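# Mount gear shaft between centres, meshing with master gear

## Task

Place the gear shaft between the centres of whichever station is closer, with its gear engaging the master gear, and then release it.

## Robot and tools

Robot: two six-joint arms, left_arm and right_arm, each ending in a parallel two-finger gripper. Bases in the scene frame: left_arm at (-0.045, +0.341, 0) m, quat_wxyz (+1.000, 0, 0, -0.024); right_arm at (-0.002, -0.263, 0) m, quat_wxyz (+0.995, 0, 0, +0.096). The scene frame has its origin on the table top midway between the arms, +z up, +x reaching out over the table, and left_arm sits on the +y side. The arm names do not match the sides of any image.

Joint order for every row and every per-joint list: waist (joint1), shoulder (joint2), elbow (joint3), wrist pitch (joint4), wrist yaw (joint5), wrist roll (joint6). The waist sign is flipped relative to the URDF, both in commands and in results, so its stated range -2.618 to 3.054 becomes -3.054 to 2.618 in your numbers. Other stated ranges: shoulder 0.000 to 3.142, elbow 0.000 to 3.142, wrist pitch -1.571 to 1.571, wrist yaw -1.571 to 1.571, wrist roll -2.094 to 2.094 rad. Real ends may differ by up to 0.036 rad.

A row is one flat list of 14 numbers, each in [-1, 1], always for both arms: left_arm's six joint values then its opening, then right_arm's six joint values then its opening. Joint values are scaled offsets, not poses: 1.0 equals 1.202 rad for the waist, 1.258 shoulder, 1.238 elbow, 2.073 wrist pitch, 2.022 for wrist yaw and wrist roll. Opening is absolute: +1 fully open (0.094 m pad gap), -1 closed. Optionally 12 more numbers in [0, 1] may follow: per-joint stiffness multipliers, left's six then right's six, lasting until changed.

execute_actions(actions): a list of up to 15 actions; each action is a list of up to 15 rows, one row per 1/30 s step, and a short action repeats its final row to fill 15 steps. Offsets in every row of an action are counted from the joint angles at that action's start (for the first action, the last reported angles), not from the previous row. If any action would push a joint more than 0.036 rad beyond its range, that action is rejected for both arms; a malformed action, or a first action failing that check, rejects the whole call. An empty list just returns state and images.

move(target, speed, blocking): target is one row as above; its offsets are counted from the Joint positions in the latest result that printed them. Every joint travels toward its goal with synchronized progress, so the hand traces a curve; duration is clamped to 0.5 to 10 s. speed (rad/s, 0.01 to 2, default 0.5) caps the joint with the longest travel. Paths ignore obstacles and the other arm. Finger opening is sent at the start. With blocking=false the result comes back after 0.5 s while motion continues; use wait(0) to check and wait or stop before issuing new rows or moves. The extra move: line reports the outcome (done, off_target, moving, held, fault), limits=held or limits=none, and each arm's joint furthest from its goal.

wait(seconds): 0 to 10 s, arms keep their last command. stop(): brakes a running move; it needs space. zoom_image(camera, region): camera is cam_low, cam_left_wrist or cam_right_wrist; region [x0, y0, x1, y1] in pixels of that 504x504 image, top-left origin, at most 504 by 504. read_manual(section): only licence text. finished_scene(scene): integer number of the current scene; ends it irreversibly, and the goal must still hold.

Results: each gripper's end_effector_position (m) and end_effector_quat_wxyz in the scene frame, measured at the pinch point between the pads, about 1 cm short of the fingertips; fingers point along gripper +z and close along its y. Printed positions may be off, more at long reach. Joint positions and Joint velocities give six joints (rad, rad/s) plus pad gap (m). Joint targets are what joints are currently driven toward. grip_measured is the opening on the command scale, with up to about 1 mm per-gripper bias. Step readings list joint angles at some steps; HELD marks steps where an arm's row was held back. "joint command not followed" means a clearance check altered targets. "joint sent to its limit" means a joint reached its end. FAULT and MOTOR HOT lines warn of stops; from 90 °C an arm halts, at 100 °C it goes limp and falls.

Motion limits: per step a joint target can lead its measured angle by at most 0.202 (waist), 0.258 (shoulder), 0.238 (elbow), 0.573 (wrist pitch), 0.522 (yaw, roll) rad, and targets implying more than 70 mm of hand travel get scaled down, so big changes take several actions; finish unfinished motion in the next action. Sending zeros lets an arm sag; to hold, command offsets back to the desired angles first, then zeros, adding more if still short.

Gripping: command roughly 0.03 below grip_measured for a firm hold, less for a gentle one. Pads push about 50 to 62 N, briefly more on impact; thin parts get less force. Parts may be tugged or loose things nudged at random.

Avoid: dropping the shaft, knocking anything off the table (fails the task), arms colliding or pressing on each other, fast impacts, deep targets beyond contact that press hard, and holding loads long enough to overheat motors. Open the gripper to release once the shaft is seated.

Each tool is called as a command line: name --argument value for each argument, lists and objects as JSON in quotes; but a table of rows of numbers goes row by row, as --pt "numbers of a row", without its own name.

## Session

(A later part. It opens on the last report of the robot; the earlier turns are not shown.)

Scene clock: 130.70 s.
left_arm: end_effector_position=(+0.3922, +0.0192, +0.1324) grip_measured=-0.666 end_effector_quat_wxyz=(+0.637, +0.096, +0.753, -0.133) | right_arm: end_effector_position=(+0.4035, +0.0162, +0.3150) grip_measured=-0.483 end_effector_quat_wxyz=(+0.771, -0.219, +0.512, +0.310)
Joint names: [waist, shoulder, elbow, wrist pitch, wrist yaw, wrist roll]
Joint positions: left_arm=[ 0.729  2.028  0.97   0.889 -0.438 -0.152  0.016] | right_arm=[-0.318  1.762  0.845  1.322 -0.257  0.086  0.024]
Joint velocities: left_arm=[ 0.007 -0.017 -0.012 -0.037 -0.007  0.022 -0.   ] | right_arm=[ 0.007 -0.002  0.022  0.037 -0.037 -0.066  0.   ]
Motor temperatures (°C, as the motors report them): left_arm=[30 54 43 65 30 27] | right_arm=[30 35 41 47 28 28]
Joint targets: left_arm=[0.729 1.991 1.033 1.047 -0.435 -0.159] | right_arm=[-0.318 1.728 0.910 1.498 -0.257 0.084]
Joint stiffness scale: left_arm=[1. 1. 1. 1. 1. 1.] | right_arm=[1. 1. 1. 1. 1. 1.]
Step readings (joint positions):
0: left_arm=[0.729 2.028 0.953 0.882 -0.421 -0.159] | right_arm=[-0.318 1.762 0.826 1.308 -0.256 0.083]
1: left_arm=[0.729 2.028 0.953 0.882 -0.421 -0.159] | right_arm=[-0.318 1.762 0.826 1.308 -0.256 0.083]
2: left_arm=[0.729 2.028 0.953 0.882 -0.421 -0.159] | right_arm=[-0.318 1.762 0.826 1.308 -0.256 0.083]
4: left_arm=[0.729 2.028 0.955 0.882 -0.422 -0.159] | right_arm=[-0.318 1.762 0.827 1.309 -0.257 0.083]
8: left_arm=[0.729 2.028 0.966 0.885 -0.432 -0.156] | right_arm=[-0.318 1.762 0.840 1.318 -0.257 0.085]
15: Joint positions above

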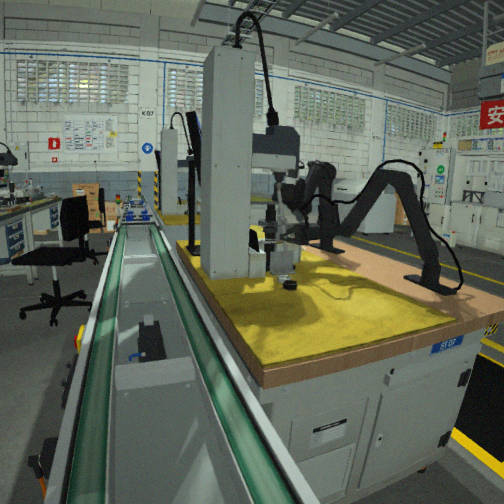

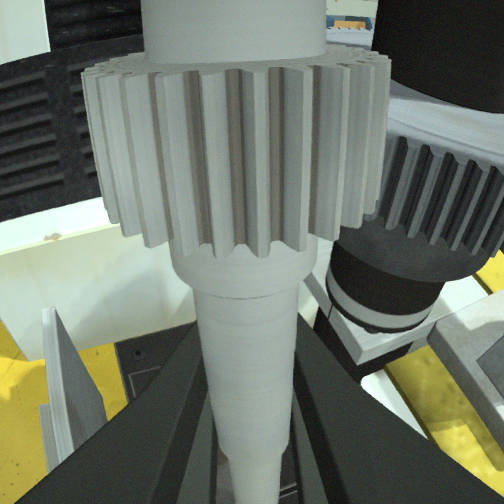

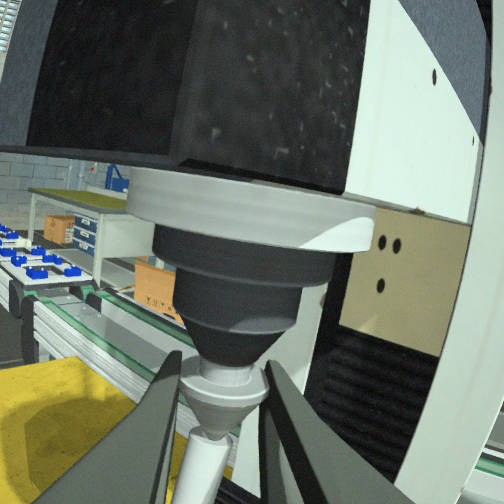

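execute_actions --actions '[[[-0.008,-0.024,0.048,0.082,0.002,0.008,-0.71,0,-0.027,0.053,0.085,0,0,-0.515],[-0.011,-0.017,0.051,0.088,0.003,0.012,-0.71,0,-0.027,0.053,0.085,0,0,-0.515],[-0.013,-0.01,0.054,0.094,0.004,0.016,-0.71,0,-0.027,0.053,0.085,0,0,-0.515],[-0.015,-0.003,0.057,0.1,0.005,0.02,-0.71,0,-0.027,0.053,0.085,0,0,-0.515],[-0.016,0.004,0.06,0.106,0.005,0.024,-0.71,0,-0.027,0.053,0.085,0,0,-0.515],[-0.018,0.011,0.063,0.111,0.005,0.028,-0.71,0,-0.027,0.053,0.085,0,0,-0.515],[-0.019,0.018,0.066,0.116,0.005,0.032,-0.71,0,-0.027,0.053,0.085,0,0,-0.515],[-0.021,0.025,0.069,0.12,0.005,0.036,-0.71,0,-0.027,0.053,0.085,0,0,-0.515],[-0.022,0.032,0.072,0.124,0.005,0.04,-0.71,0,-0.027,0.053,0.085,0,0,-0.515],[-0.023,0.039,0.075,0.127,0.005,0.04,-0.71,0,-0.027,0.053,0.085,0,0,-0.515],[-0.024,0.045,0.078,0.128,0.005,0.04,-0.71,0,-0.027,0.053,0.085,0,0,-0.515]]]'

wait --seconds 0.3

Scene clock: 140.40 s.
left_arm: end_effector_position=(+0.4088, +0.0211, +0.1326) grip_measured=-0.666 end_effector_quat_wxyz=(+0.668, +0.102, +0.729, -0.115) | right_arm: end_effector_position=(+0.4035, +0.0162, +0.3151) grip_measured=-0.483 end_effector_quat_wxyz=(+0.771, -0.219, +0.512, +0.311)
Joint names: [waist, shoulder, elbow, wrist pitch, wrist yaw, wrist roll]
Joint positions: left_arm=[ 0.707  2.109  1.007  1.011 -0.443 -0.07   0.016] | right_arm=[-0.318  1.762  0.845  1.322 -0.257  0.087  0.024]
Joint velocities: left_arm=[-0.002  0.022  0.002  0.022  0.022  0.081 -0.   ] | right_arm=[-0.007 -0.002 -0.007 -0.007 -0.11   0.051 -0.   ]
Motor temperatures (°C, as the motors report them): left_arm=[30 55 44 67 30 27] | right_arm=[30 37 43 53 28 28]
Joint targets: left_arm=[0.700 2.085 1.067 1.155 -0.427 -0.071] | right_arm=[-0.318 1.728 0.910 1.498 -0.257 0.086]
Joint stiffness scale: left_arm=[1. 1. 1. 1. 1. 1.] | right_arm=[1. 1. 1. 1. 1. 1.]
Step readings (joint positions):
0: left_arm=[0.729 2.028 0.970 0.889 -0.438 -0.152] | right_arm=[-0.318 1.762 0.845 1.322 -0.257 0.086]
1: left_arm=[0.729 2.028 0.970 0.890 -0.438 -0.150] | right_arm=[-0.318 1.762 0.845 1.322 -0.257 0.086]
2: left_arm=[0.728 2.028 0.970 0.893 -0.438 -0.145] | right_arm=[-0.318 1.762 0.845 1.322 -0.257 0.086]
4: left_arm=[0.726 2.035 0.971 0.905 -0.438 -0.134] | right_arm=[-0.318 1.762 0.845 1.322 -0.257 0.087]
8: left_arm=[0.718 2.070 0.990 0.950 -0.439 -0.107] | right_arm=[-0.318 1.762 0.845 1.322 -0.257 0.087]
15: Joint positions above

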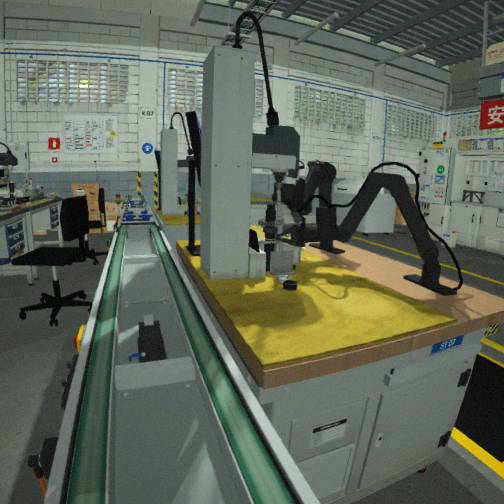

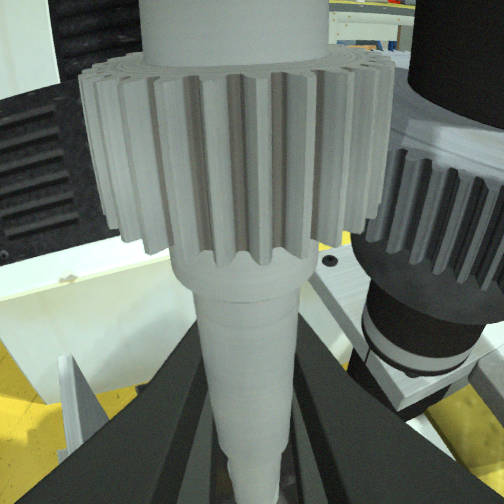

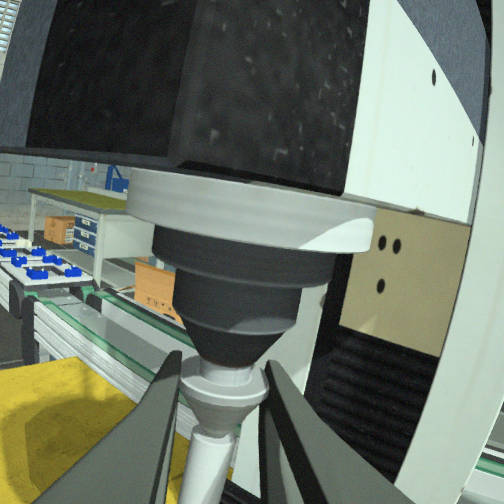

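Scene clock: 140.70 s.
left_arm: end_effector_position=(+0.4090, +0.0213, +0.1327) grip_measured=-0.666 end_effector_quat_wxyz=(+0.669, +0.103, +0.728, -0.113) | right_arm: end_effector_position=(+0.4035, +0.0162, +0.3151) grip_measured=-0.483 end_effector_quat_wxyz=(+0.771, -0.219, +0.512, +0.311)
Joint names: [waist, shoulder, elbow, wrist pitch, wrist yaw, wrist roll]
Joint positions: left_arm=[ 0.707  2.111  1.007  1.016 -0.445 -0.066  0.016] | right_arm=[-0.318  1.762  0.845  1.322 -0.257  0.087  0.024]
Joint velocities: left_arm=[ 0.007  0.002  0.002 -0.007 -0.037  0.037 -0.   ] | right_arm=[ 0.002  0.002  0.002 -0.007 -0.051 -0.022 -0.   ]
Motor temperatures (°C, as the motors report them): left_arm=[30 55 44 67 30 27] | right_arm=[30 37 43 53 28 28]
Joint targets: left_arm=[0.700 2.085 1.067 1.155 -0.427 -0.071] | right_arm=[-0.318 1.728 0.910 1.498 -0.257 0.086]
Joint stiffness scale: left_arm=[1. 1. 1. 1. 1. 1.] | right_arm=[1. 1. 1. 1. 1. 1.]
wait: 0.30 s; at rest by 0.27 s

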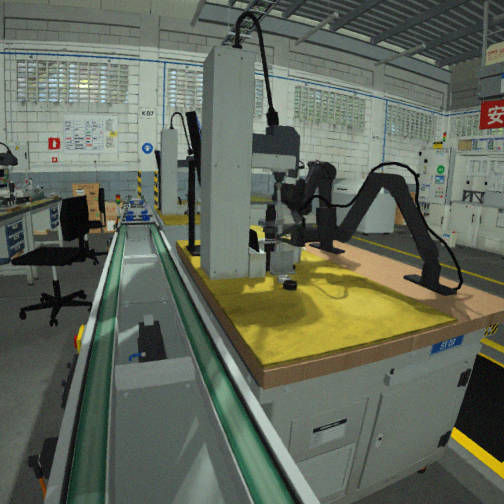

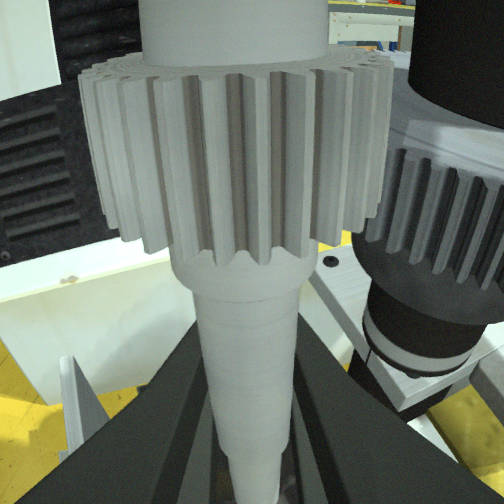

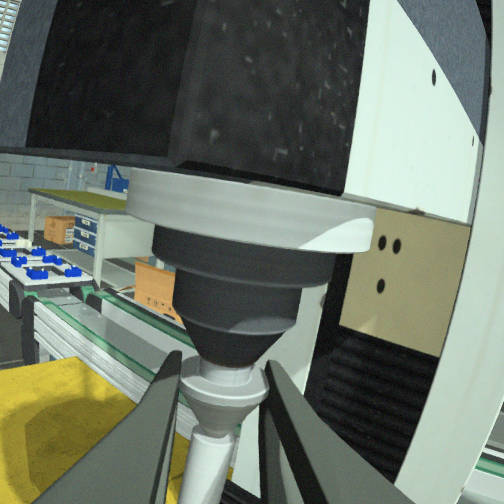

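execute_actions --actions '[[[-0.007,-0.016,0.052,0.074,0.01,0,-0.71,0,-0.027,0.053,0.085,0,0,-0.515],[-0.008,-0.01,0.055,0.08,0.011,0.003,-0.71,0,-0.027,0.053,0.085,0,0,-0.515],[-0.009,-0.004,0.059,0.086,0.012,0.006,-0.71,0,-0.027,0.053,0.085,0,0,-0.515],[-0.01,0.002,0.062,0.092,0.013,0.009,-0.71,0,-0.027,0.053,0.085,0,0,-0.515],[-0.011,0.008,0.066,0.097,0.014,0.012,-0.71,0,-0.027,0.053,0.085,0,0,-0.515],[-0.012,0.014,0.069,0.102,0.015,0.015,-0.71,0,-0.027,0.053,0.085,0,0,-0.515],[-0.013,0.02,0.072,0.107,0.015,0.018,-0.71,0,-0.027,0.053,0.085,0,0,-0.515],[-0.014,0.026,0.076,0.111,0.015,0.021,-0.71,0,-0.027,0.053,0.085,0,0,-0.515],[-0.015,0.032,0.079,0.114,0.015,0.024,-0.71,0,-0.027,0.053,0.085,0,0,-0.515],[-0.016,0.038,0.082,0.117,0.015,0.024,-0.71,0,-0.027,0.053,0.085,0,0,-0.515],[-0.016,0.045,0.085,0.118,0.015,0.024,-0.71,0,-0.027,0.053,0.085,0,0,-0.515]]]'

wait --seconds 0.3

zoom_image --camera "cam_left_wrist" --region '[200,404,320,504]'

zoom_image --camera "cam_low" --region '[240,170,330,270]'

Scene clock: 150.17 s.
left_arm: end_effector_position=(+0.4229, +0.0208, +0.1330) grip_measured=-0.666 end_effector_quat_wxyz=(+0.696, +0.101, +0.703, -0.105) | right_arm: end_effector_position=(+0.4035, +0.0162, +0.3151) grip_measured=-0.483 end_effector_quat_wxyz=(+0.770, -0.219, +0.512, +0.311)
Joint names: [waist, shoulder, elbow, wrist pitch, wrist yaw, wrist roll]
Joint positions: left_arm=[ 0.691  2.193  1.053  1.129 -0.446 -0.011  0.016] | right_arm=[-0.318  1.762  0.845  1.322 -0.257  0.088  0.024]
Joint velocities: left_arm=[ 0.002  0.012  0.002  0.11  -0.037  0.022 -0.   ] | right_arm=[-0.017 -0.007 -0.012 -0.007 -0.007 -0.051 -0.   ]
Motor temperatures (°C, as the motors report them): left_arm=[30 55 45 68 30 27] | right_arm=[30 38 44 56 28 28]
Joint targets: left_arm=[0.687 2.168 1.112 1.260 -0.415 -0.017] | right_arm=[-0.318 1.728 0.910 1.498 -0.257 0.087]
Joint stiffness scale: left_arm=[1. 1. 1. 1. 1. 1.] | right_arm=[1. 1. 1. 1. 1. 1.]
Step readings (joint positions):
0: left_arm=[0.707 2.111 1.007 1.016 -0.445 -0.066] | right_arm=[-0.318 1.762 0.845 1.322 -0.257 0.087]
1: left_arm=[0.707 2.111 1.007 1.017 -0.445 -0.065] | right_arm=[-0.318 1.762 0.845 1.322 -0.257 0.088]
2: left_arm=[0.707 2.113 1.007 1.020 -0.445 -0.063] | right_arm=[-0.318 1.762 0.845 1.322 -0.257 0.088]
4: left_arm=[0.704 2.124 1.013 1.035 -0.446 -0.057] | right_arm=[-0.318 1.762 0.845 1.322 -0.257 0.088]
8: left_arm=[0.697 2.156 1.033 1.076 -0.446 -0.035] | right_arm=[-0.318 1.762 0.845 1.322 -0.257 0.088]
15: Joint positions above

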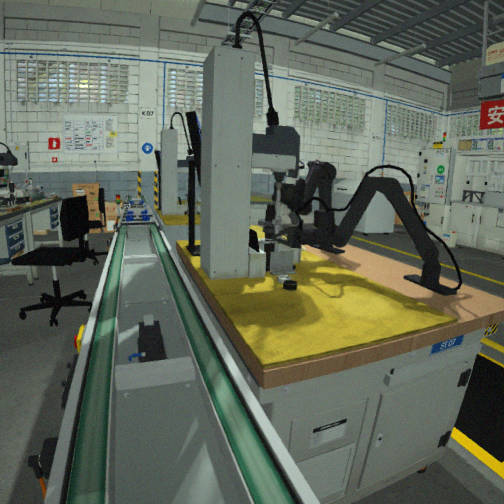

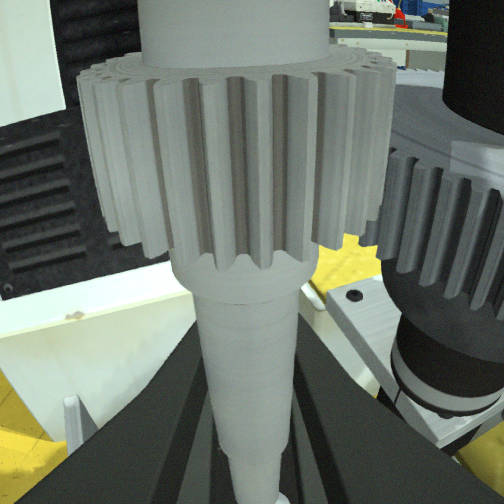

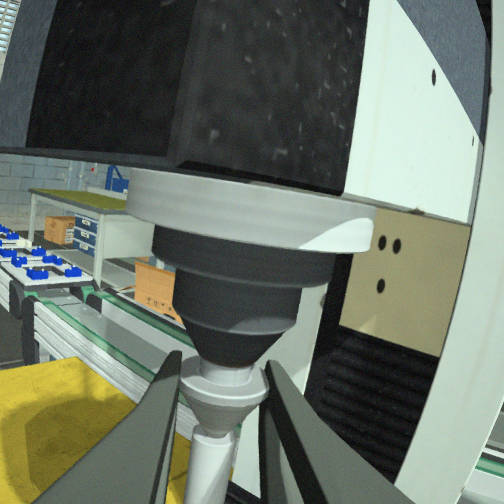

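Scene clock: 150.47 s.
left_arm: end_effector_position=(+0.4230, +0.0208, +0.1330) grip_measured=-0.666 end_effector_quat_wxyz=(+0.696, +0.101, +0.703, -0.104) | right_arm: end_effector_position=(+0.4035, +0.0162, +0.3151) grip_measured=-0.483 end_effector_quat_wxyz=(+0.770, -0.219, +0.512, +0.311)
Joint names: [waist, shoulder, elbow, wrist pitch, wrist yaw, wrist roll]
Joint positions: left_arm=[ 0.691  2.194  1.053  1.133 -0.446 -0.01   0.016] | right_arm=[-0.318  1.762  0.845  1.322 -0.257  0.088  0.024]
Joint velocities: left_arm=[-0.007  0.007 -0.002 -0.037 -0.051 -0.037 -0.001] | right_arm=[-0.002  0.007  0.022 -0.007 -0.037 -0.007 -0.001]
Motor temperatures (°C, as the motors report them): left_arm=[30 55 45 68 30 27] | right_arm=[30 38 44 56 28 28]
Joint targets: left_arm=[0.687 2.168 1.112 1.260 -0.414 -0.017] | right_arm=[-0.318 1.728 0.910 1.498 -0.257 0.087]
Joint stiffness scale: left_arm=[1. 1. 1. 1. 1. 1.] | right_arm=[1. 1. 1. 1. 1. 1.]
wait: 0.30 s; at rest by 0.23 s

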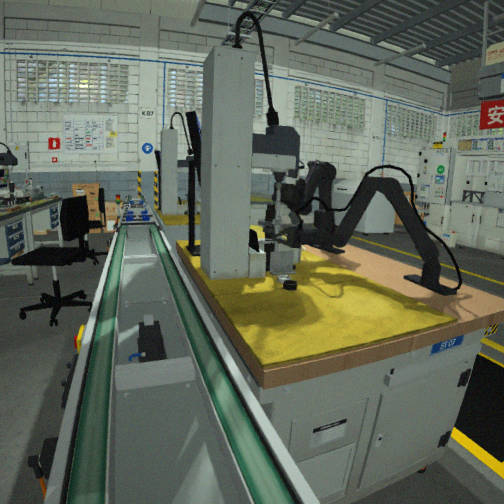

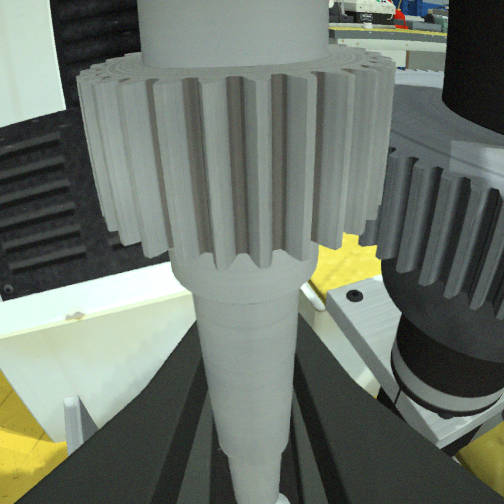

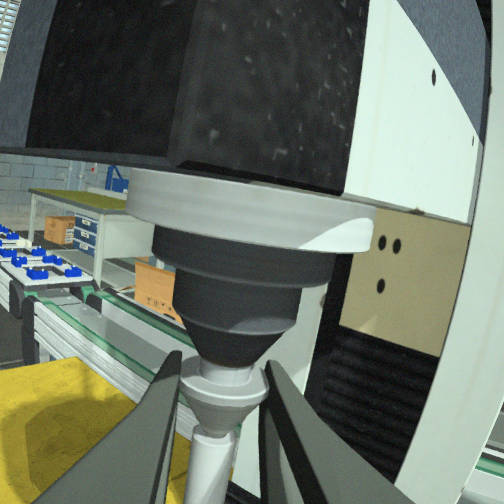

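Region (200, 404, 320, 504) of cam_left_wrist's 504x504 image, scaled by 4.200, with more detail than that image has.

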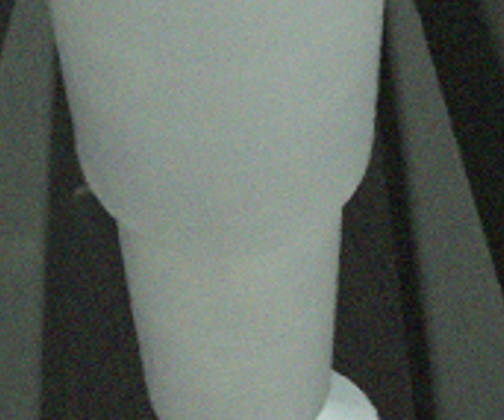

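Region (240, 170, 330, 270) of cam_low's 504x504 image, scaled by 5.040, with more detail than that image has; it fills the left 454 columns of this view, and the rest is white.

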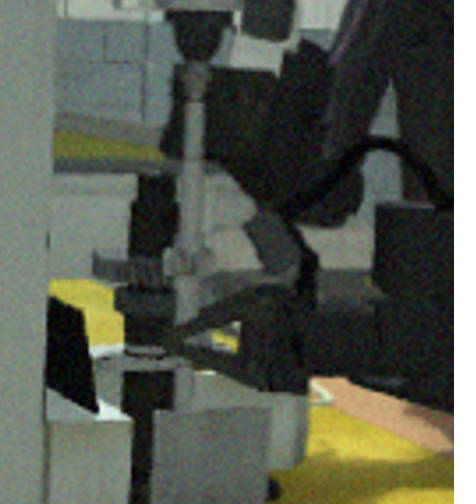

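execute_actions --actions '[[[0,-0.024,0.046,0.061,0.02,-0.007,-0.71,0,-0.027,0.053,0.085,0,0,-0.515],[0.003,-0.024,0.046,0.061,0.024,-0.011,-0.71,0,-0.027,0.053,0.085,0,0,-0.515],[0.005,-0.024,0.046,0.061,0.028,-0.015,-0.71,0,-0.027,0.053,0.085,0,0,-0.515],[0.005,-0.024,0.046,0.061,0.032,-0.018,-0.71,0,-0.027,0.053,0.085,0,0,-0.515]]]'

zoom_image --camera "cam_left_wrist" --region '[200,404,320,504]'

zoom_image --camera "cam_low" --region '[255,215,305,265]'

Scene clock: 155.00 s.
left_arm: end_effector_position=(+0.4224, +0.0191, +0.1330) grip_measured=-0.666 end_effector_quat_wxyz=(+0.695, +0.101, +0.703, -0.111) | right_arm: end_effector_position=(+0.4035, +0.0162, +0.3151) grip_measured=-0.483 end_effector_quat_wxyz=(+0.770, -0.219, +0.512, +0.311)
Joint names: [waist, shoulder, elbow, wrist pitch, wrist yaw, wrist roll]
Joint positions: left_arm=[ 0.691  2.194  1.053  1.133 -0.436 -0.02   0.016] | right_arm=[-0.318  1.762  0.845  1.322 -0.257  0.088  0.024]
Joint velocities: left_arm=[-0.007  0.002 -0.027 -0.007 -0.022 -0.037 -0.   ] | right_arm=[-0.002 -0.012 -0.002 -0.022  0.037  0.066  0.001]
Motor temperatures (°C, as the motors report them): left_arm=[30 56 45 68 30 27] | right_arm=[30 38 45 58 28 28]
Joint targets: left_arm=[0.697 2.164 1.110 1.259 -0.381 -0.046] | right_arm=[-0.318 1.728 0.910 1.498 -0.257 0.088]
Joint stiffness scale: left_arm=[1. 1. 1. 1. 1. 1.] | right_arm=[1. 1. 1. 1. 1. 1.]
Step readings (joint positions):
0: left_arm=[0.691 2.194 1.053 1.133 -0.446 -0.010] | right_arm=[-0.318 1.762 0.845 1.322 -0.257 0.088]
1: left_arm=[0.691 2.194 1.053 1.133 -0.446 -0.010] | right_arm=[-0.318 1.762 0.845 1.322 -0.257 0.088]
2: left_arm=[0.691 2.194 1.053 1.133 -0.446 -0.010] | right_arm=[-0.318 1.762 0.845 1.322 -0.257 0.088]
4: left_arm=[0.691 2.194 1.053 1.133 -0.444 -0.011] | right_arm=[-0.318 1.762 0.845 1.322 -0.257 0.088]
8: left_arm=[0.691 2.194 1.053 1.133 -0.438 -0.018] | right_arm=[-0.318 1.762 0.845 1.322 -0.257 0.088]
15: Joint positions above

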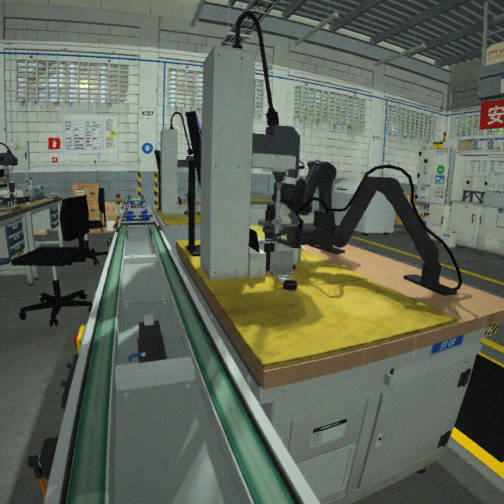

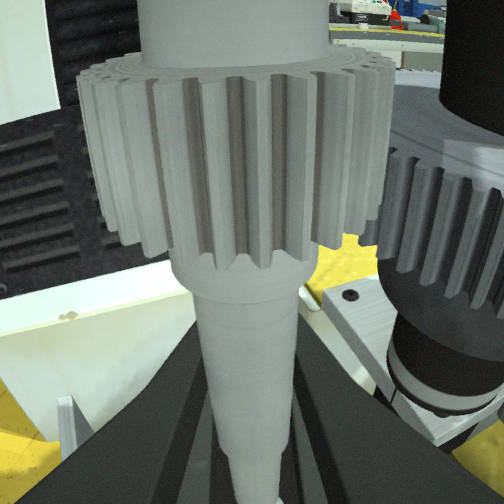

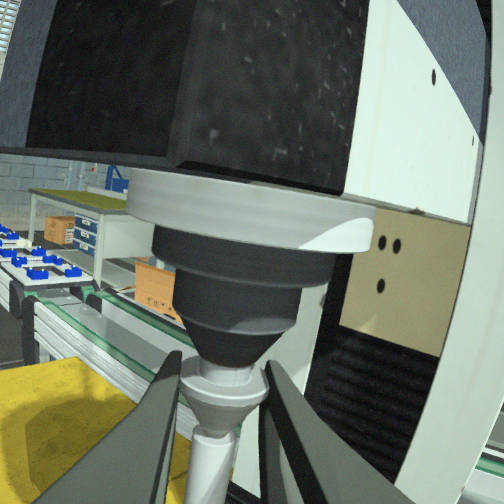

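Region (200, 404, 320, 504) of cam_left_wrist's 504x504 image, scaled by 4.200, with more detail than that image has.

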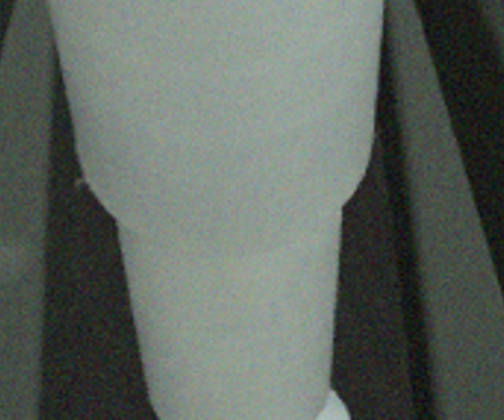

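Region (255, 215, 305, 265) of cam_low's 504x504 image, scaled by 10.080, with more detail than that image has.

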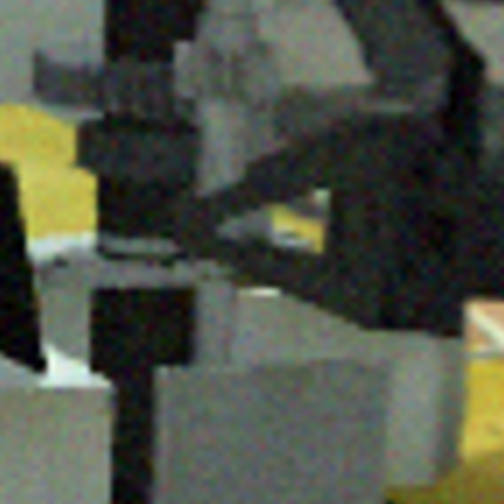

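execute_actions --actions '[[[0.008,-0.024,0.046,0.061,0.032,-0.016,-0.71,0,-0.027,0.053,0.085,0,0,-0.515],[0.008,-0.024,0.046,0.061,0.036,-0.019,-0.71,0,-0.027,0.053,0.085,0,0,-0.515],[0.008,-0.024,0.046,0.061,0.039,-0.021,-0.71,0,-0.027,0.053,0.085,0,0,-0.515]]]'

zoom_image --camera "cam_left_wrist" --region '[200,404,320,504]'

Scene clock: 158.47 s.
left_arm: end_effector_position=(+0.4215, +0.0163, +0.1330) grip_measured=-0.666 end_effector_quat_wxyz=(+0.693, +0.101, +0.703, -0.123) | right_arm: end_effector_position=(+0.4035, +0.0162, +0.3151) grip_measured=-0.483 end_effector_quat_wxyz=(+0.770, -0.219, +0.512, +0.311)
Joint names: [waist, shoulder, elbow, wrist pitch, wrist yaw, wrist roll]
Joint positions: left_arm=[ 0.691  2.194  1.053  1.133 -0.42  -0.036  0.016] | right_arm=[-0.318  1.762  0.845  1.322 -0.257  0.088  0.024]
Joint velocities: left_arm=[ 0.007 -0.002  0.002  0.022 -0.066 -0.022 -0.001] | right_arm=[-0.002  0.002 -0.012 -0.037  0.007  0.007 -0.   ]
Motor temperatures (°C, as the motors report them): left_arm=[30 56 45 68 30 27] | right_arm=[30 39 45 59 28 28]
Joint targets: left_arm=[0.700 2.164 1.110 1.259 -0.357 -0.062] | right_arm=[-0.318 1.728 0.910 1.498 -0.257 0.088]
Joint stiffness scale: left_arm=[1. 1. 1. 1. 1. 1.] | right_arm=[1. 1. 1. 1. 1. 1.]
Step readings (joint positions):
0: left_arm=[0.691 2.194 1.053 1.133 -0.436 -0.020] | right_arm=[-0.318 1.762 0.845 1.322 -0.257 0.088]
1: left_arm=[0.691 2.194 1.053 1.133 -0.435 -0.020] | right_arm=[-0.318 1.762 0.845 1.322 -0.257 0.088]
2: left_arm=[0.691 2.194 1.053 1.133 -0.433 -0.022] | right_arm=[-0.318 1.762 0.845 1.322 -0.257 0.088]
4: left_arm=[0.691 2.194 1.053 1.133 -0.428 -0.028] | right_arm=[-0.318 1.762 0.845 1.322 -0.257 0.088]
8: left_arm=[0.691 2.194 1.053 1.133 -0.422 -0.034] | right_arm=[-0.318 1.762 0.845 1.322 -0.257 0.088]
15: Joint positions above

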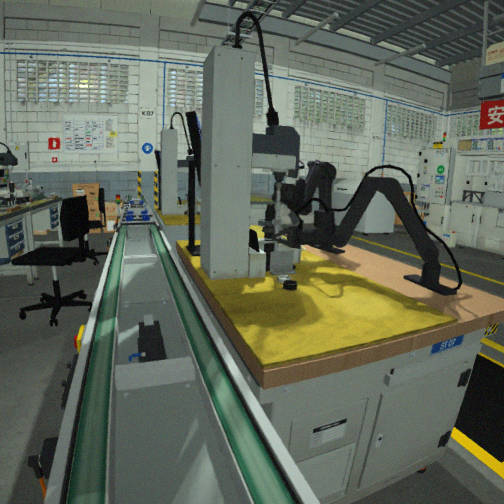

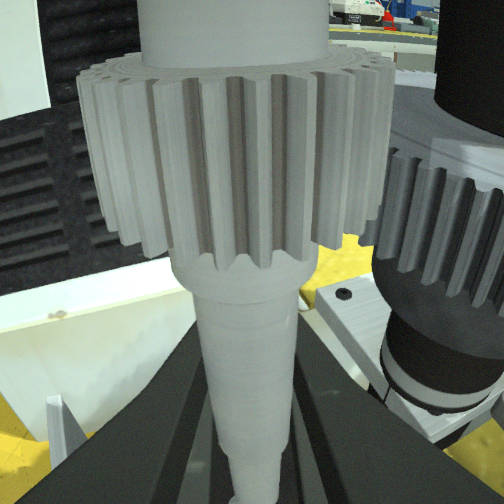

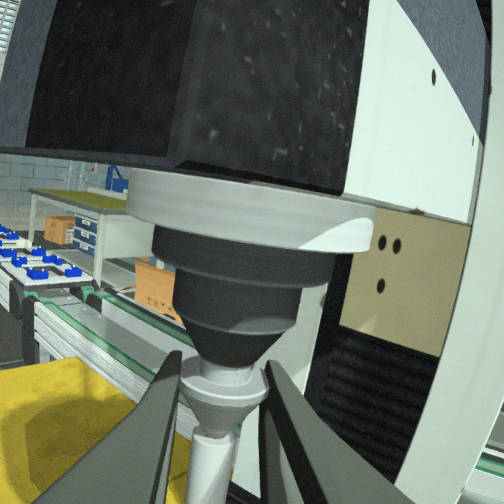

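Region (200, 404, 320, 504) of cam_left_wrist's 504x504 image, scaled by 4.200, with more detail than that image has.

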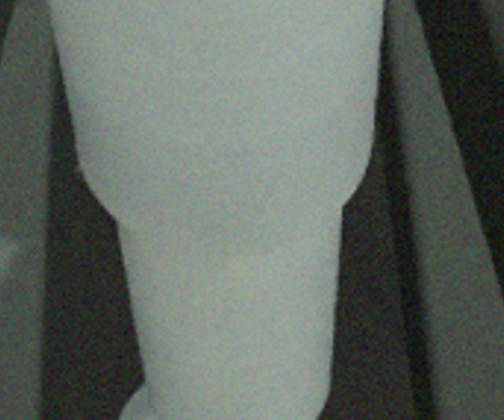

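execute_actions --actions '[[[0.006,-0.024,0.046,0.061,0.024,-0.008,-0.71,0,-0.027,0.053,0.085,0,0,-0.515],[0.006,-0.024,0.046,0.061,0.018,-0.003,-0.71,0,-0.027,0.053,0.085,0,0,-0.515],[0.006,-0.024,0.046,0.061,0.013,0,-0.71,0,-0.027,0.053,0.085,0,0,-0.515]]]'

zoom_image --camera "cam_left_wrist" --region '[200,404,320,504]'

Scene clock: 162.93 s.
left_arm: end_effector_position=(+0.4220, +0.0176, +0.1330) grip_measured=-0.666 end_effector_quat_wxyz=(+0.694, +0.101, +0.703, -0.117) | right_arm: end_effector_position=(+0.4035, +0.0162, +0.3151) grip_measured=-0.483 end_effector_quat_wxyz=(+0.770, -0.219, +0.512, +0.311)
Joint names: [waist, shoulder, elbow, wrist pitch, wrist yaw, wrist roll]
Joint positions: left_arm=[ 0.691  2.194  1.053  1.133 -0.428 -0.028  0.016] | right_arm=[-0.318  1.762  0.845  1.322 -0.257  0.088  0.024]
Joint velocities: left_arm=[-0.007  0.002  0.002  0.022  0.037  0.051 -0.   ] | right_arm=[ 0.007 -0.007 -0.012  0.051  0.007 -0.022  0.   ]
Motor temperatures (°C, as the motors report them): left_arm=[30 57 45 68 30 27] | right_arm=[30 39 46 60 28 28]
Joint targets: left_arm=[0.698 2.164 1.110 1.259 -0.393 -0.036] | right_arm=[-0.318 1.728 0.910 1.498 -0.257 0.088]
Joint stiffness scale: left_arm=[1. 1. 1. 1. 1. 1.] | right_arm=[1. 1. 1. 1. 1. 1.]
Step readings (joint positions):
0: left_arm=[0.691 2.194 1.053 1.133 -0.419 -0.036] | right_arm=[-0.318 1.762 0.845 1.322 -0.257 0.088]
1: left_arm=[0.691 2.194 1.053 1.133 -0.419 -0.036] | right_arm=[-0.318 1.762 0.845 1.322 -0.257 0.088]
2: left_arm=[0.691 2.194 1.053 1.133 -0.420 -0.036] | right_arm=[-0.318 1.762 0.845 1.322 -0.257 0.088]
4: left_arm=[0.691 2.194 1.053 1.133 -0.423 -0.033] | right_arm=[-0.318 1.762 0.845 1.322 -0.257 0.088]
8: left_arm=[0.691 2.194 1.053 1.133 -0.426 -0.029] | right_arm=[-0.318 1.762 0.845 1.322 -0.257 0.088]
15: Joint positions above

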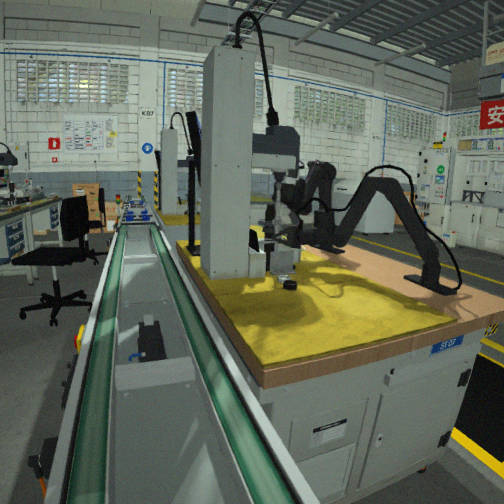

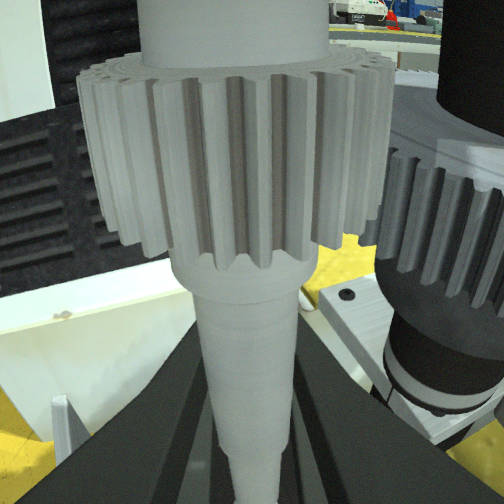

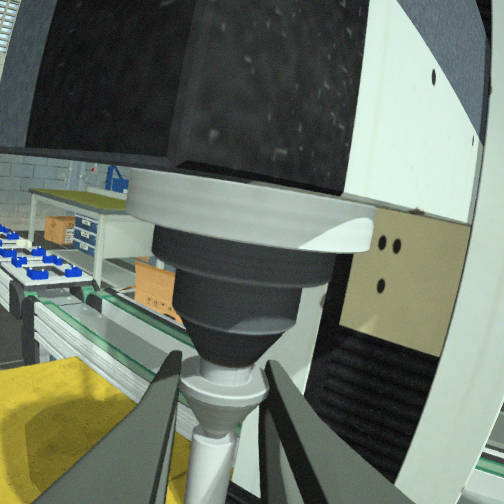

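Region (200, 404, 320, 504) of cam_left_wrist's 504x504 image, scaled by 4.200, with more detail than that image has.

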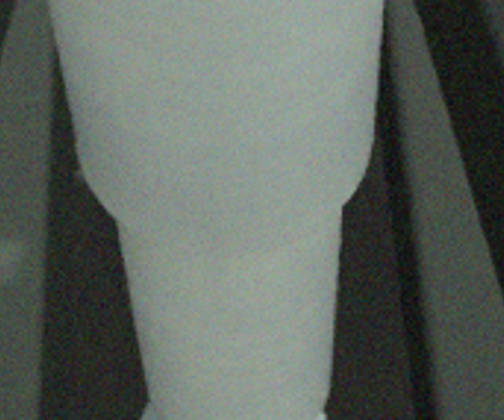

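execute_actions --actions '[[[0.006,-0.024,0.042,0.063,0.022,-0.008,-0.71,0,-0.025,0.046,0.078,0,0,-0.515],[0.006,-0.023,0.042,0.065,0.022,-0.008,-0.71,0,-0.023,0.039,0.072,0,0,-0.515],[0.006,-0.022,0.042,0.067,0.022,-0.008,-0.71,0,-0.022,0.032,0.066,0,0,-0.515],[0.006,-0.02,0.042,0.069,0.022,-0.008,-0.71,0,-0.021,0.026,0.061,0,0,-0.515],[0.006,-0.017,0.042,0.071,0.022,-0.008,-0.71,0,-0.02,0.021,0.057,0,0,-0.515],[0.006,-0.014,0.042,0.073,0.022,-0.008,-0.71,0,-0.019,0.017,0.054,0,0,-0.515],[0.006,-0.011,0.042,0.075,0.022,-0.008,-0.71,0,-0.018,0.013,0.051,0,0,-0.515],[0.006,-0.008,0.042,0.077,0.022,-0.008,-0.71,0,-0.017,0.009,0.048,0,0,-0.515],[0.006,-0.005,0.042,0.079,0.022,-0.008,-0.71,0,-0.016,0.005,0.045,0,0,-0.515],[0.006,-0.002,0.042,0.081,0.022,-0.008,-0.71,0,-0.015,0.001,0.042,0,0,-0.515],[0.006,0.001,0.042,0.083,0.022,-0.008,-0.71,0,-0.014,-0.003,0.039,0,0,-0.515],[0.006,0.004,0.042,0.084,0.022,-0.008,-0.71,0,-0.014,-0.006,0.036,0,0,-0.515]]]'

wait --seconds 0.3

zoom_image --camera "cam_left_wrist" --region '[200,404,320,504]'

Scene clock: 171.17 s.
left_arm: end_effector_position=(+0.4223, +0.0175, +0.1248) grip_measured=-0.666 end_effector_quat_wxyz=(+0.697, +0.101, +0.700, -0.117) | right_arm: end_effector_position=(+0.4037, +0.0162, +0.3056) grip_measured=-0.483 end_effector_quat_wxyz=(+0.762, -0.220, +0.524, +0.310)
Joint names: [waist, shoulder, elbow, wrist pitch, wrist yaw, wrist roll]
Joint positions: left_arm=[ 0.691  2.226  1.053  1.172 -0.428 -0.024  0.016] | right_arm=[-0.318  1.762  0.829  1.309 -0.257  0.088  0.024]
Joint velocities: left_arm=[ 0.037  0.051 -0.007  0.007 -0.007  0.081 -0.   ] | right_arm=[-0.002  0.012 -0.022 -0.066 -0.007 -0.037  0.   ]
Motor temperatures (°C, as the motors report them): left_arm=[30 57 45 68 30 27] | right_arm=[30 40 46 61 28 28]
Joint targets: left_arm=[0.698 2.199 1.105 1.307 -0.383 -0.044] | right_arm=[-0.318 1.745 0.837 1.397 -0.257 0.088]
Joint stiffness scale: left_arm=[1. 1. 1. 1. 1. 1.] | right_arm=[1. 1. 1. 1. 1. 1.]
Step readings (joint positions):
0: left_arm=[0.691 2.194 1.053 1.133 -0.428 -0.028] | right_arm=[-0.318 1.762 0.845 1.322 -0.257 0.088]
1: left_arm=[0.691 2.194 1.053 1.133 -0.428 -0.028] | right_arm=[-0.318 1.762 0.845 1.322 -0.257 0.088]
2: left_arm=[0.691 2.194 1.053 1.133 -0.428 -0.028] | right_arm=[-0.318 1.762 0.845 1.322 -0.257 0.088]
4: left_arm=[0.691 2.194 1.053 1.133 -0.428 -0.028] | right_arm=[-0.318 1.762 0.845 1.321 -0.257 0.088]
8: left_arm=[0.691 2.202 1.053 1.148 -0.428 -0.028] | right_arm=[-0.318 1.762 0.845 1.320 -0.257 0.088]
15: Joint positions above

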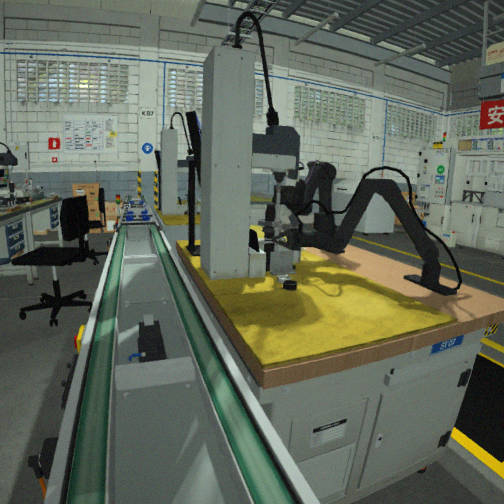

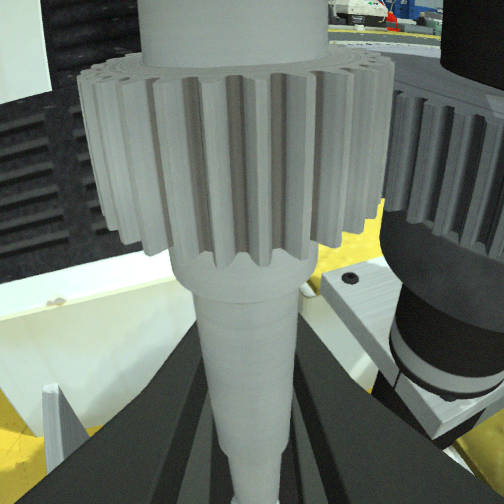

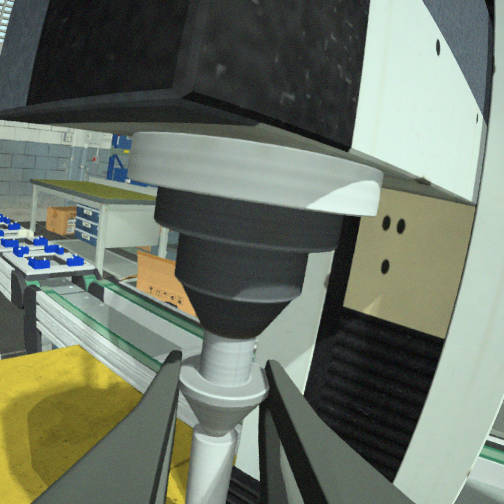

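Scene clock: 171.47 s.
left_arm: end_effector_position=(+0.4223, +0.0175, +0.1250) grip_measured=-0.666 end_effector_quat_wxyz=(+0.697, +0.101, +0.700, -0.117) | right_arm: end_effector_position=(+0.4037, +0.0163, +0.3055) grip_measured=-0.483 end_effector_quat_wxyz=(+0.762, -0.220, +0.524, +0.310)
Joint names: [waist, shoulder, elbow, wrist pitch, wrist yaw, wrist roll]
Joint positions: left_arm=[ 0.691  2.226  1.053  1.172 -0.428 -0.023  0.016] | right_arm=[-0.318  1.762  0.829  1.308 -0.257  0.088  0.024]
Joint velocities: left_arm=[ 0.002  0.002  0.002 -0.007  0.007  0.066 -0.001] | right_arm=[ 0.002 -0.007  0.007  0.007  0.037  0.066 -0.001]
Motor temperatures (°C, as the motors report them): left_arm=[30 57 45 68 30 27] | right_arm=[30 40 46 61 28 28]
Joint targets: left_arm=[0.698 2.199 1.105 1.307 -0.383 -0.044] | right_arm=[-0.318 1.745 0.837 1.397 -0.257 0.088]
Joint stiffness scale: left_arm=[1. 1. 1. 1. 1. 1.] | right_arm=[1. 1. 1. 1. 1. 1.]
wait: 0.30 s; at rest by 0.17 s

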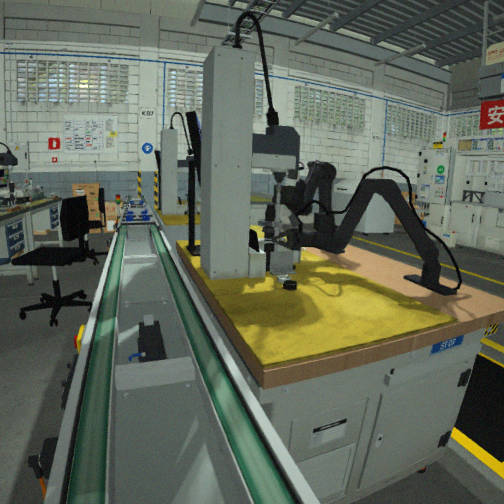

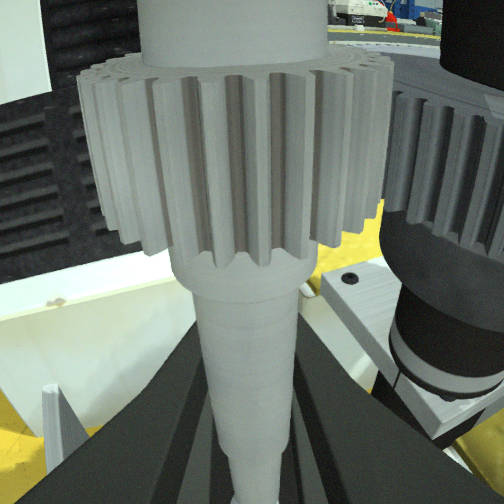

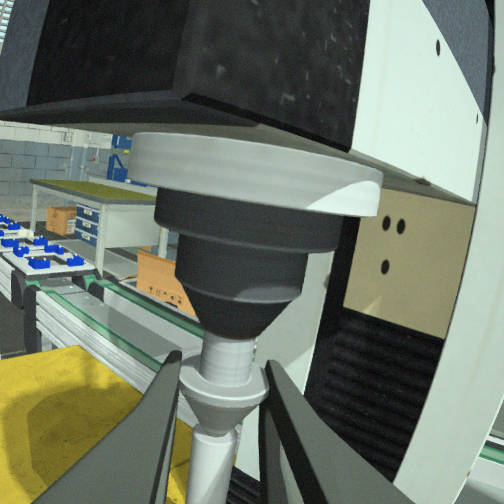

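Region (200, 404, 320, 504) of cam_left_wrist's 504x504 image, scaled by 4.200, with more detail than that image has.

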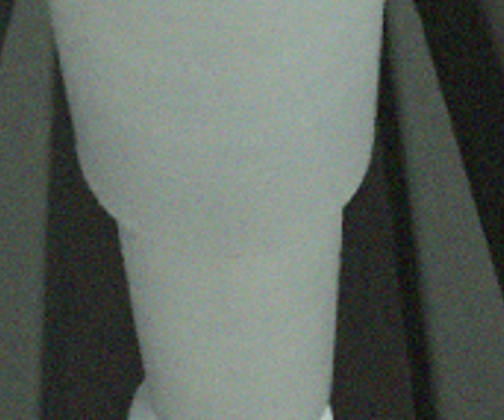

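Continue lowering, release right.

execute_actions --actions '[[[0.006,-0.02,0.04,0.065,0.021,-0.008,-0.71,0,-0.012,0.004,0.038,0,0,-0.515],[0.006,-0.018,0.038,0.066,0.021,-0.008,-0.71,0,-0.011,0.001,0.033,0,0,-0.515],[0.006,-0.016,0.037,0.066,0.021,-0.008,-0.71,0,-0.01,-0.002,0.028,0,0,-0.515],[0.006,-0.014,0.036,0.067,0.021,-0.008,-0.71,0,-0.009,-0.005,0.023,0,0,-0.515],[0.006,-0.012,0.035,0.067,0.021,-0.008,-0.71,0,-0.008,-0.008,0.018,0,0,-0.515],[0.006,-0.01,0.035,0.068,0.021,-0.008,-0.71,0,-0.007,-0.011,0.013,0,0,-0.515],[0.006,-0.008,0.035,0.068,0.021,-0.008,-0.71,0,-0.006,-0.013,0.008,0,0,-0.515],[0.006,-0.006,0.035,0.068,0.021,-0.008,-0.71,0,-0.005,-0.015,0.003,0,0,-0.515],[0.006,-0.004,0.035,0.068,0.021,-0.008,-0.71,0,-0.005,-0.016,-0.002,0,0,-0.515]],[[0.006,-0.015,0.032,0.055,0.021,-0.008,-0.71,0,0,0,0,0,0,-0.47],[0.006,-0.015,0.032,0.055,0.021,-0.008,-0.71,0,0,0,0,0,0,-0.4],[0.006,-0.015,0.032,0.055,0.021,-0.008,-0.71,0,0,0,0,0,0,-0.2],[0.006,-0.015,0.032,0.055,0.021,-0.008,-0.71,0,0,0,0,0,0,0]]]'

Scene clock: 178.53 s.
left_arm: end_effector_position=(+0.4223, +0.0174, +0.1246) grip_measured=-0.666 end_effector_quat_wxyz=(+0.699, +0.102, +0.698, -0.116) | right_arm: end_effector_position=(+0.4040, +0.0164, +0.3042) grip_measured=-0.002 end_effector_quat_wxyz=(+0.761, -0.220, +0.526, +0.310)
Joint names: [waist, shoulder, elbow, wrist pitch, wrist yaw, wrist roll]
Joint positions: left_arm=[ 0.691  2.232  1.053  1.185 -0.428 -0.017  0.016] | right_arm=[-0.318  1.762  0.828  1.304 -0.256  0.088  0.047]
Joint velocities: left_arm=[ 0.012 -0.002 -0.002 -0.022  0.051 -0.007 -0.001] | right_arm=[ 0.007  0.002  0.012 -0.037  0.066 -0.022  0.   ]
Motor temperatures (°C, as the motors report them): left_arm=[30 57 44 69 30 27] | right_arm=[30 39 44 59 28 28]
Joint targets: left_arm=[0.698 2.213 1.092 1.299 -0.386 -0.034] | right_arm=[-0.318 1.762 0.828 1.304 -0.256 0.088]
Joint stiffness scale: left_arm=[1. 1. 1. 1. 1. 1.] | right_arm=[1. 1. 1. 1. 1. 1.]
Step readings (joint positions; steps 1 to 15: 1st action; 16 to 30: 2nd action):
0: left_arm=[0.691 2.226 1.053 1.172 -0.428 -0.023] | right_arm=[-0.318 1.762 0.829 1.308 -0.257 0.088]
1: left_arm=[0.691 2.226 1.053 1.172 -0.428 -0.023] | right_arm=[-0.318 1.762 0.829 1.308 -0.257 0.088]
2: left_arm=[0.691 2.226 1.053 1.172 -0.428 -0.023] | right_arm=[-0.318 1.762 0.829 1.308 -0.257 0.088]
4: left_arm=[0.691 2.226 1.053 1.173 -0.428 -0.023] | right_arm=[-0.318 1.762 0.829 1.307 -0.257 0.088]
8: left_arm=[0.691 2.230 1.053 1.180 -0.428 -0.020] | right_arm=[-0.318 1.762 0.828 1.305 -0.256 0.088]
15: left_arm=[0.691 2.232 1.053 1.185 -0.428 -0.017] | right_arm=[-0.318 1.762 0.828 1.304 -0.256 0.088]
16: left_arm=[0.691 2.232 1.053 1.185 -0.428 -0.017] | right_arm=[-0.318 1.762 0.828 1.304 -0.256 0.088]
17: left_arm=[0.691 2.232 1.053 1.185 -0.428 -0.017] | right_arm=[-0.318 1.762 0.828 1.304 -0.256 0.088]
19: left_arm=[0.691 2.232 1.053 1.185 -0.428 -0.017] | right_arm=[-0.318 1.762 0.828 1.304 -0.256 0.088]
23: left_arm=[0.691 2.232 1.053 1.185 -0.428 -0.017] | right_arm=[-0.318 1.762 0.828 1.304 -0.256 0.088]
30: Joint positions above

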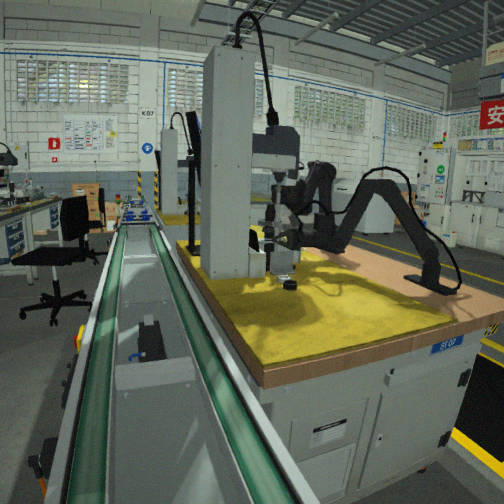

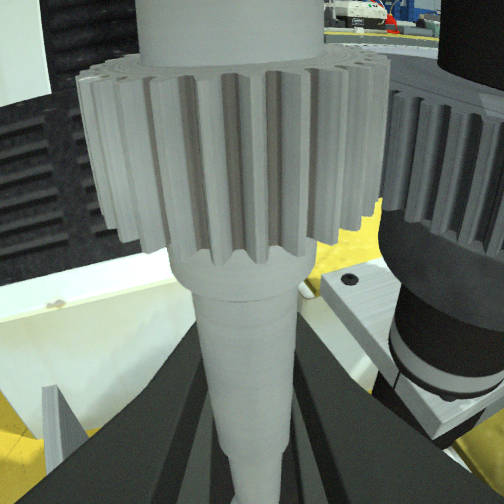

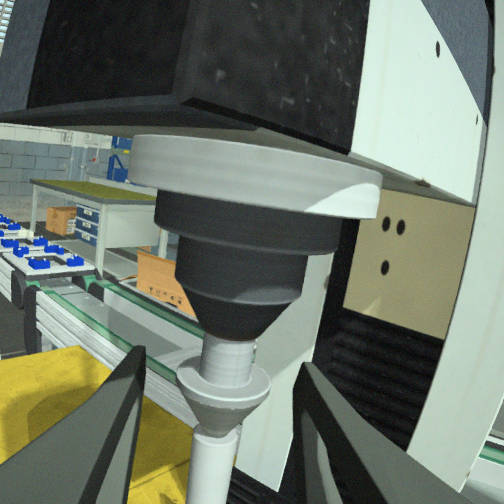

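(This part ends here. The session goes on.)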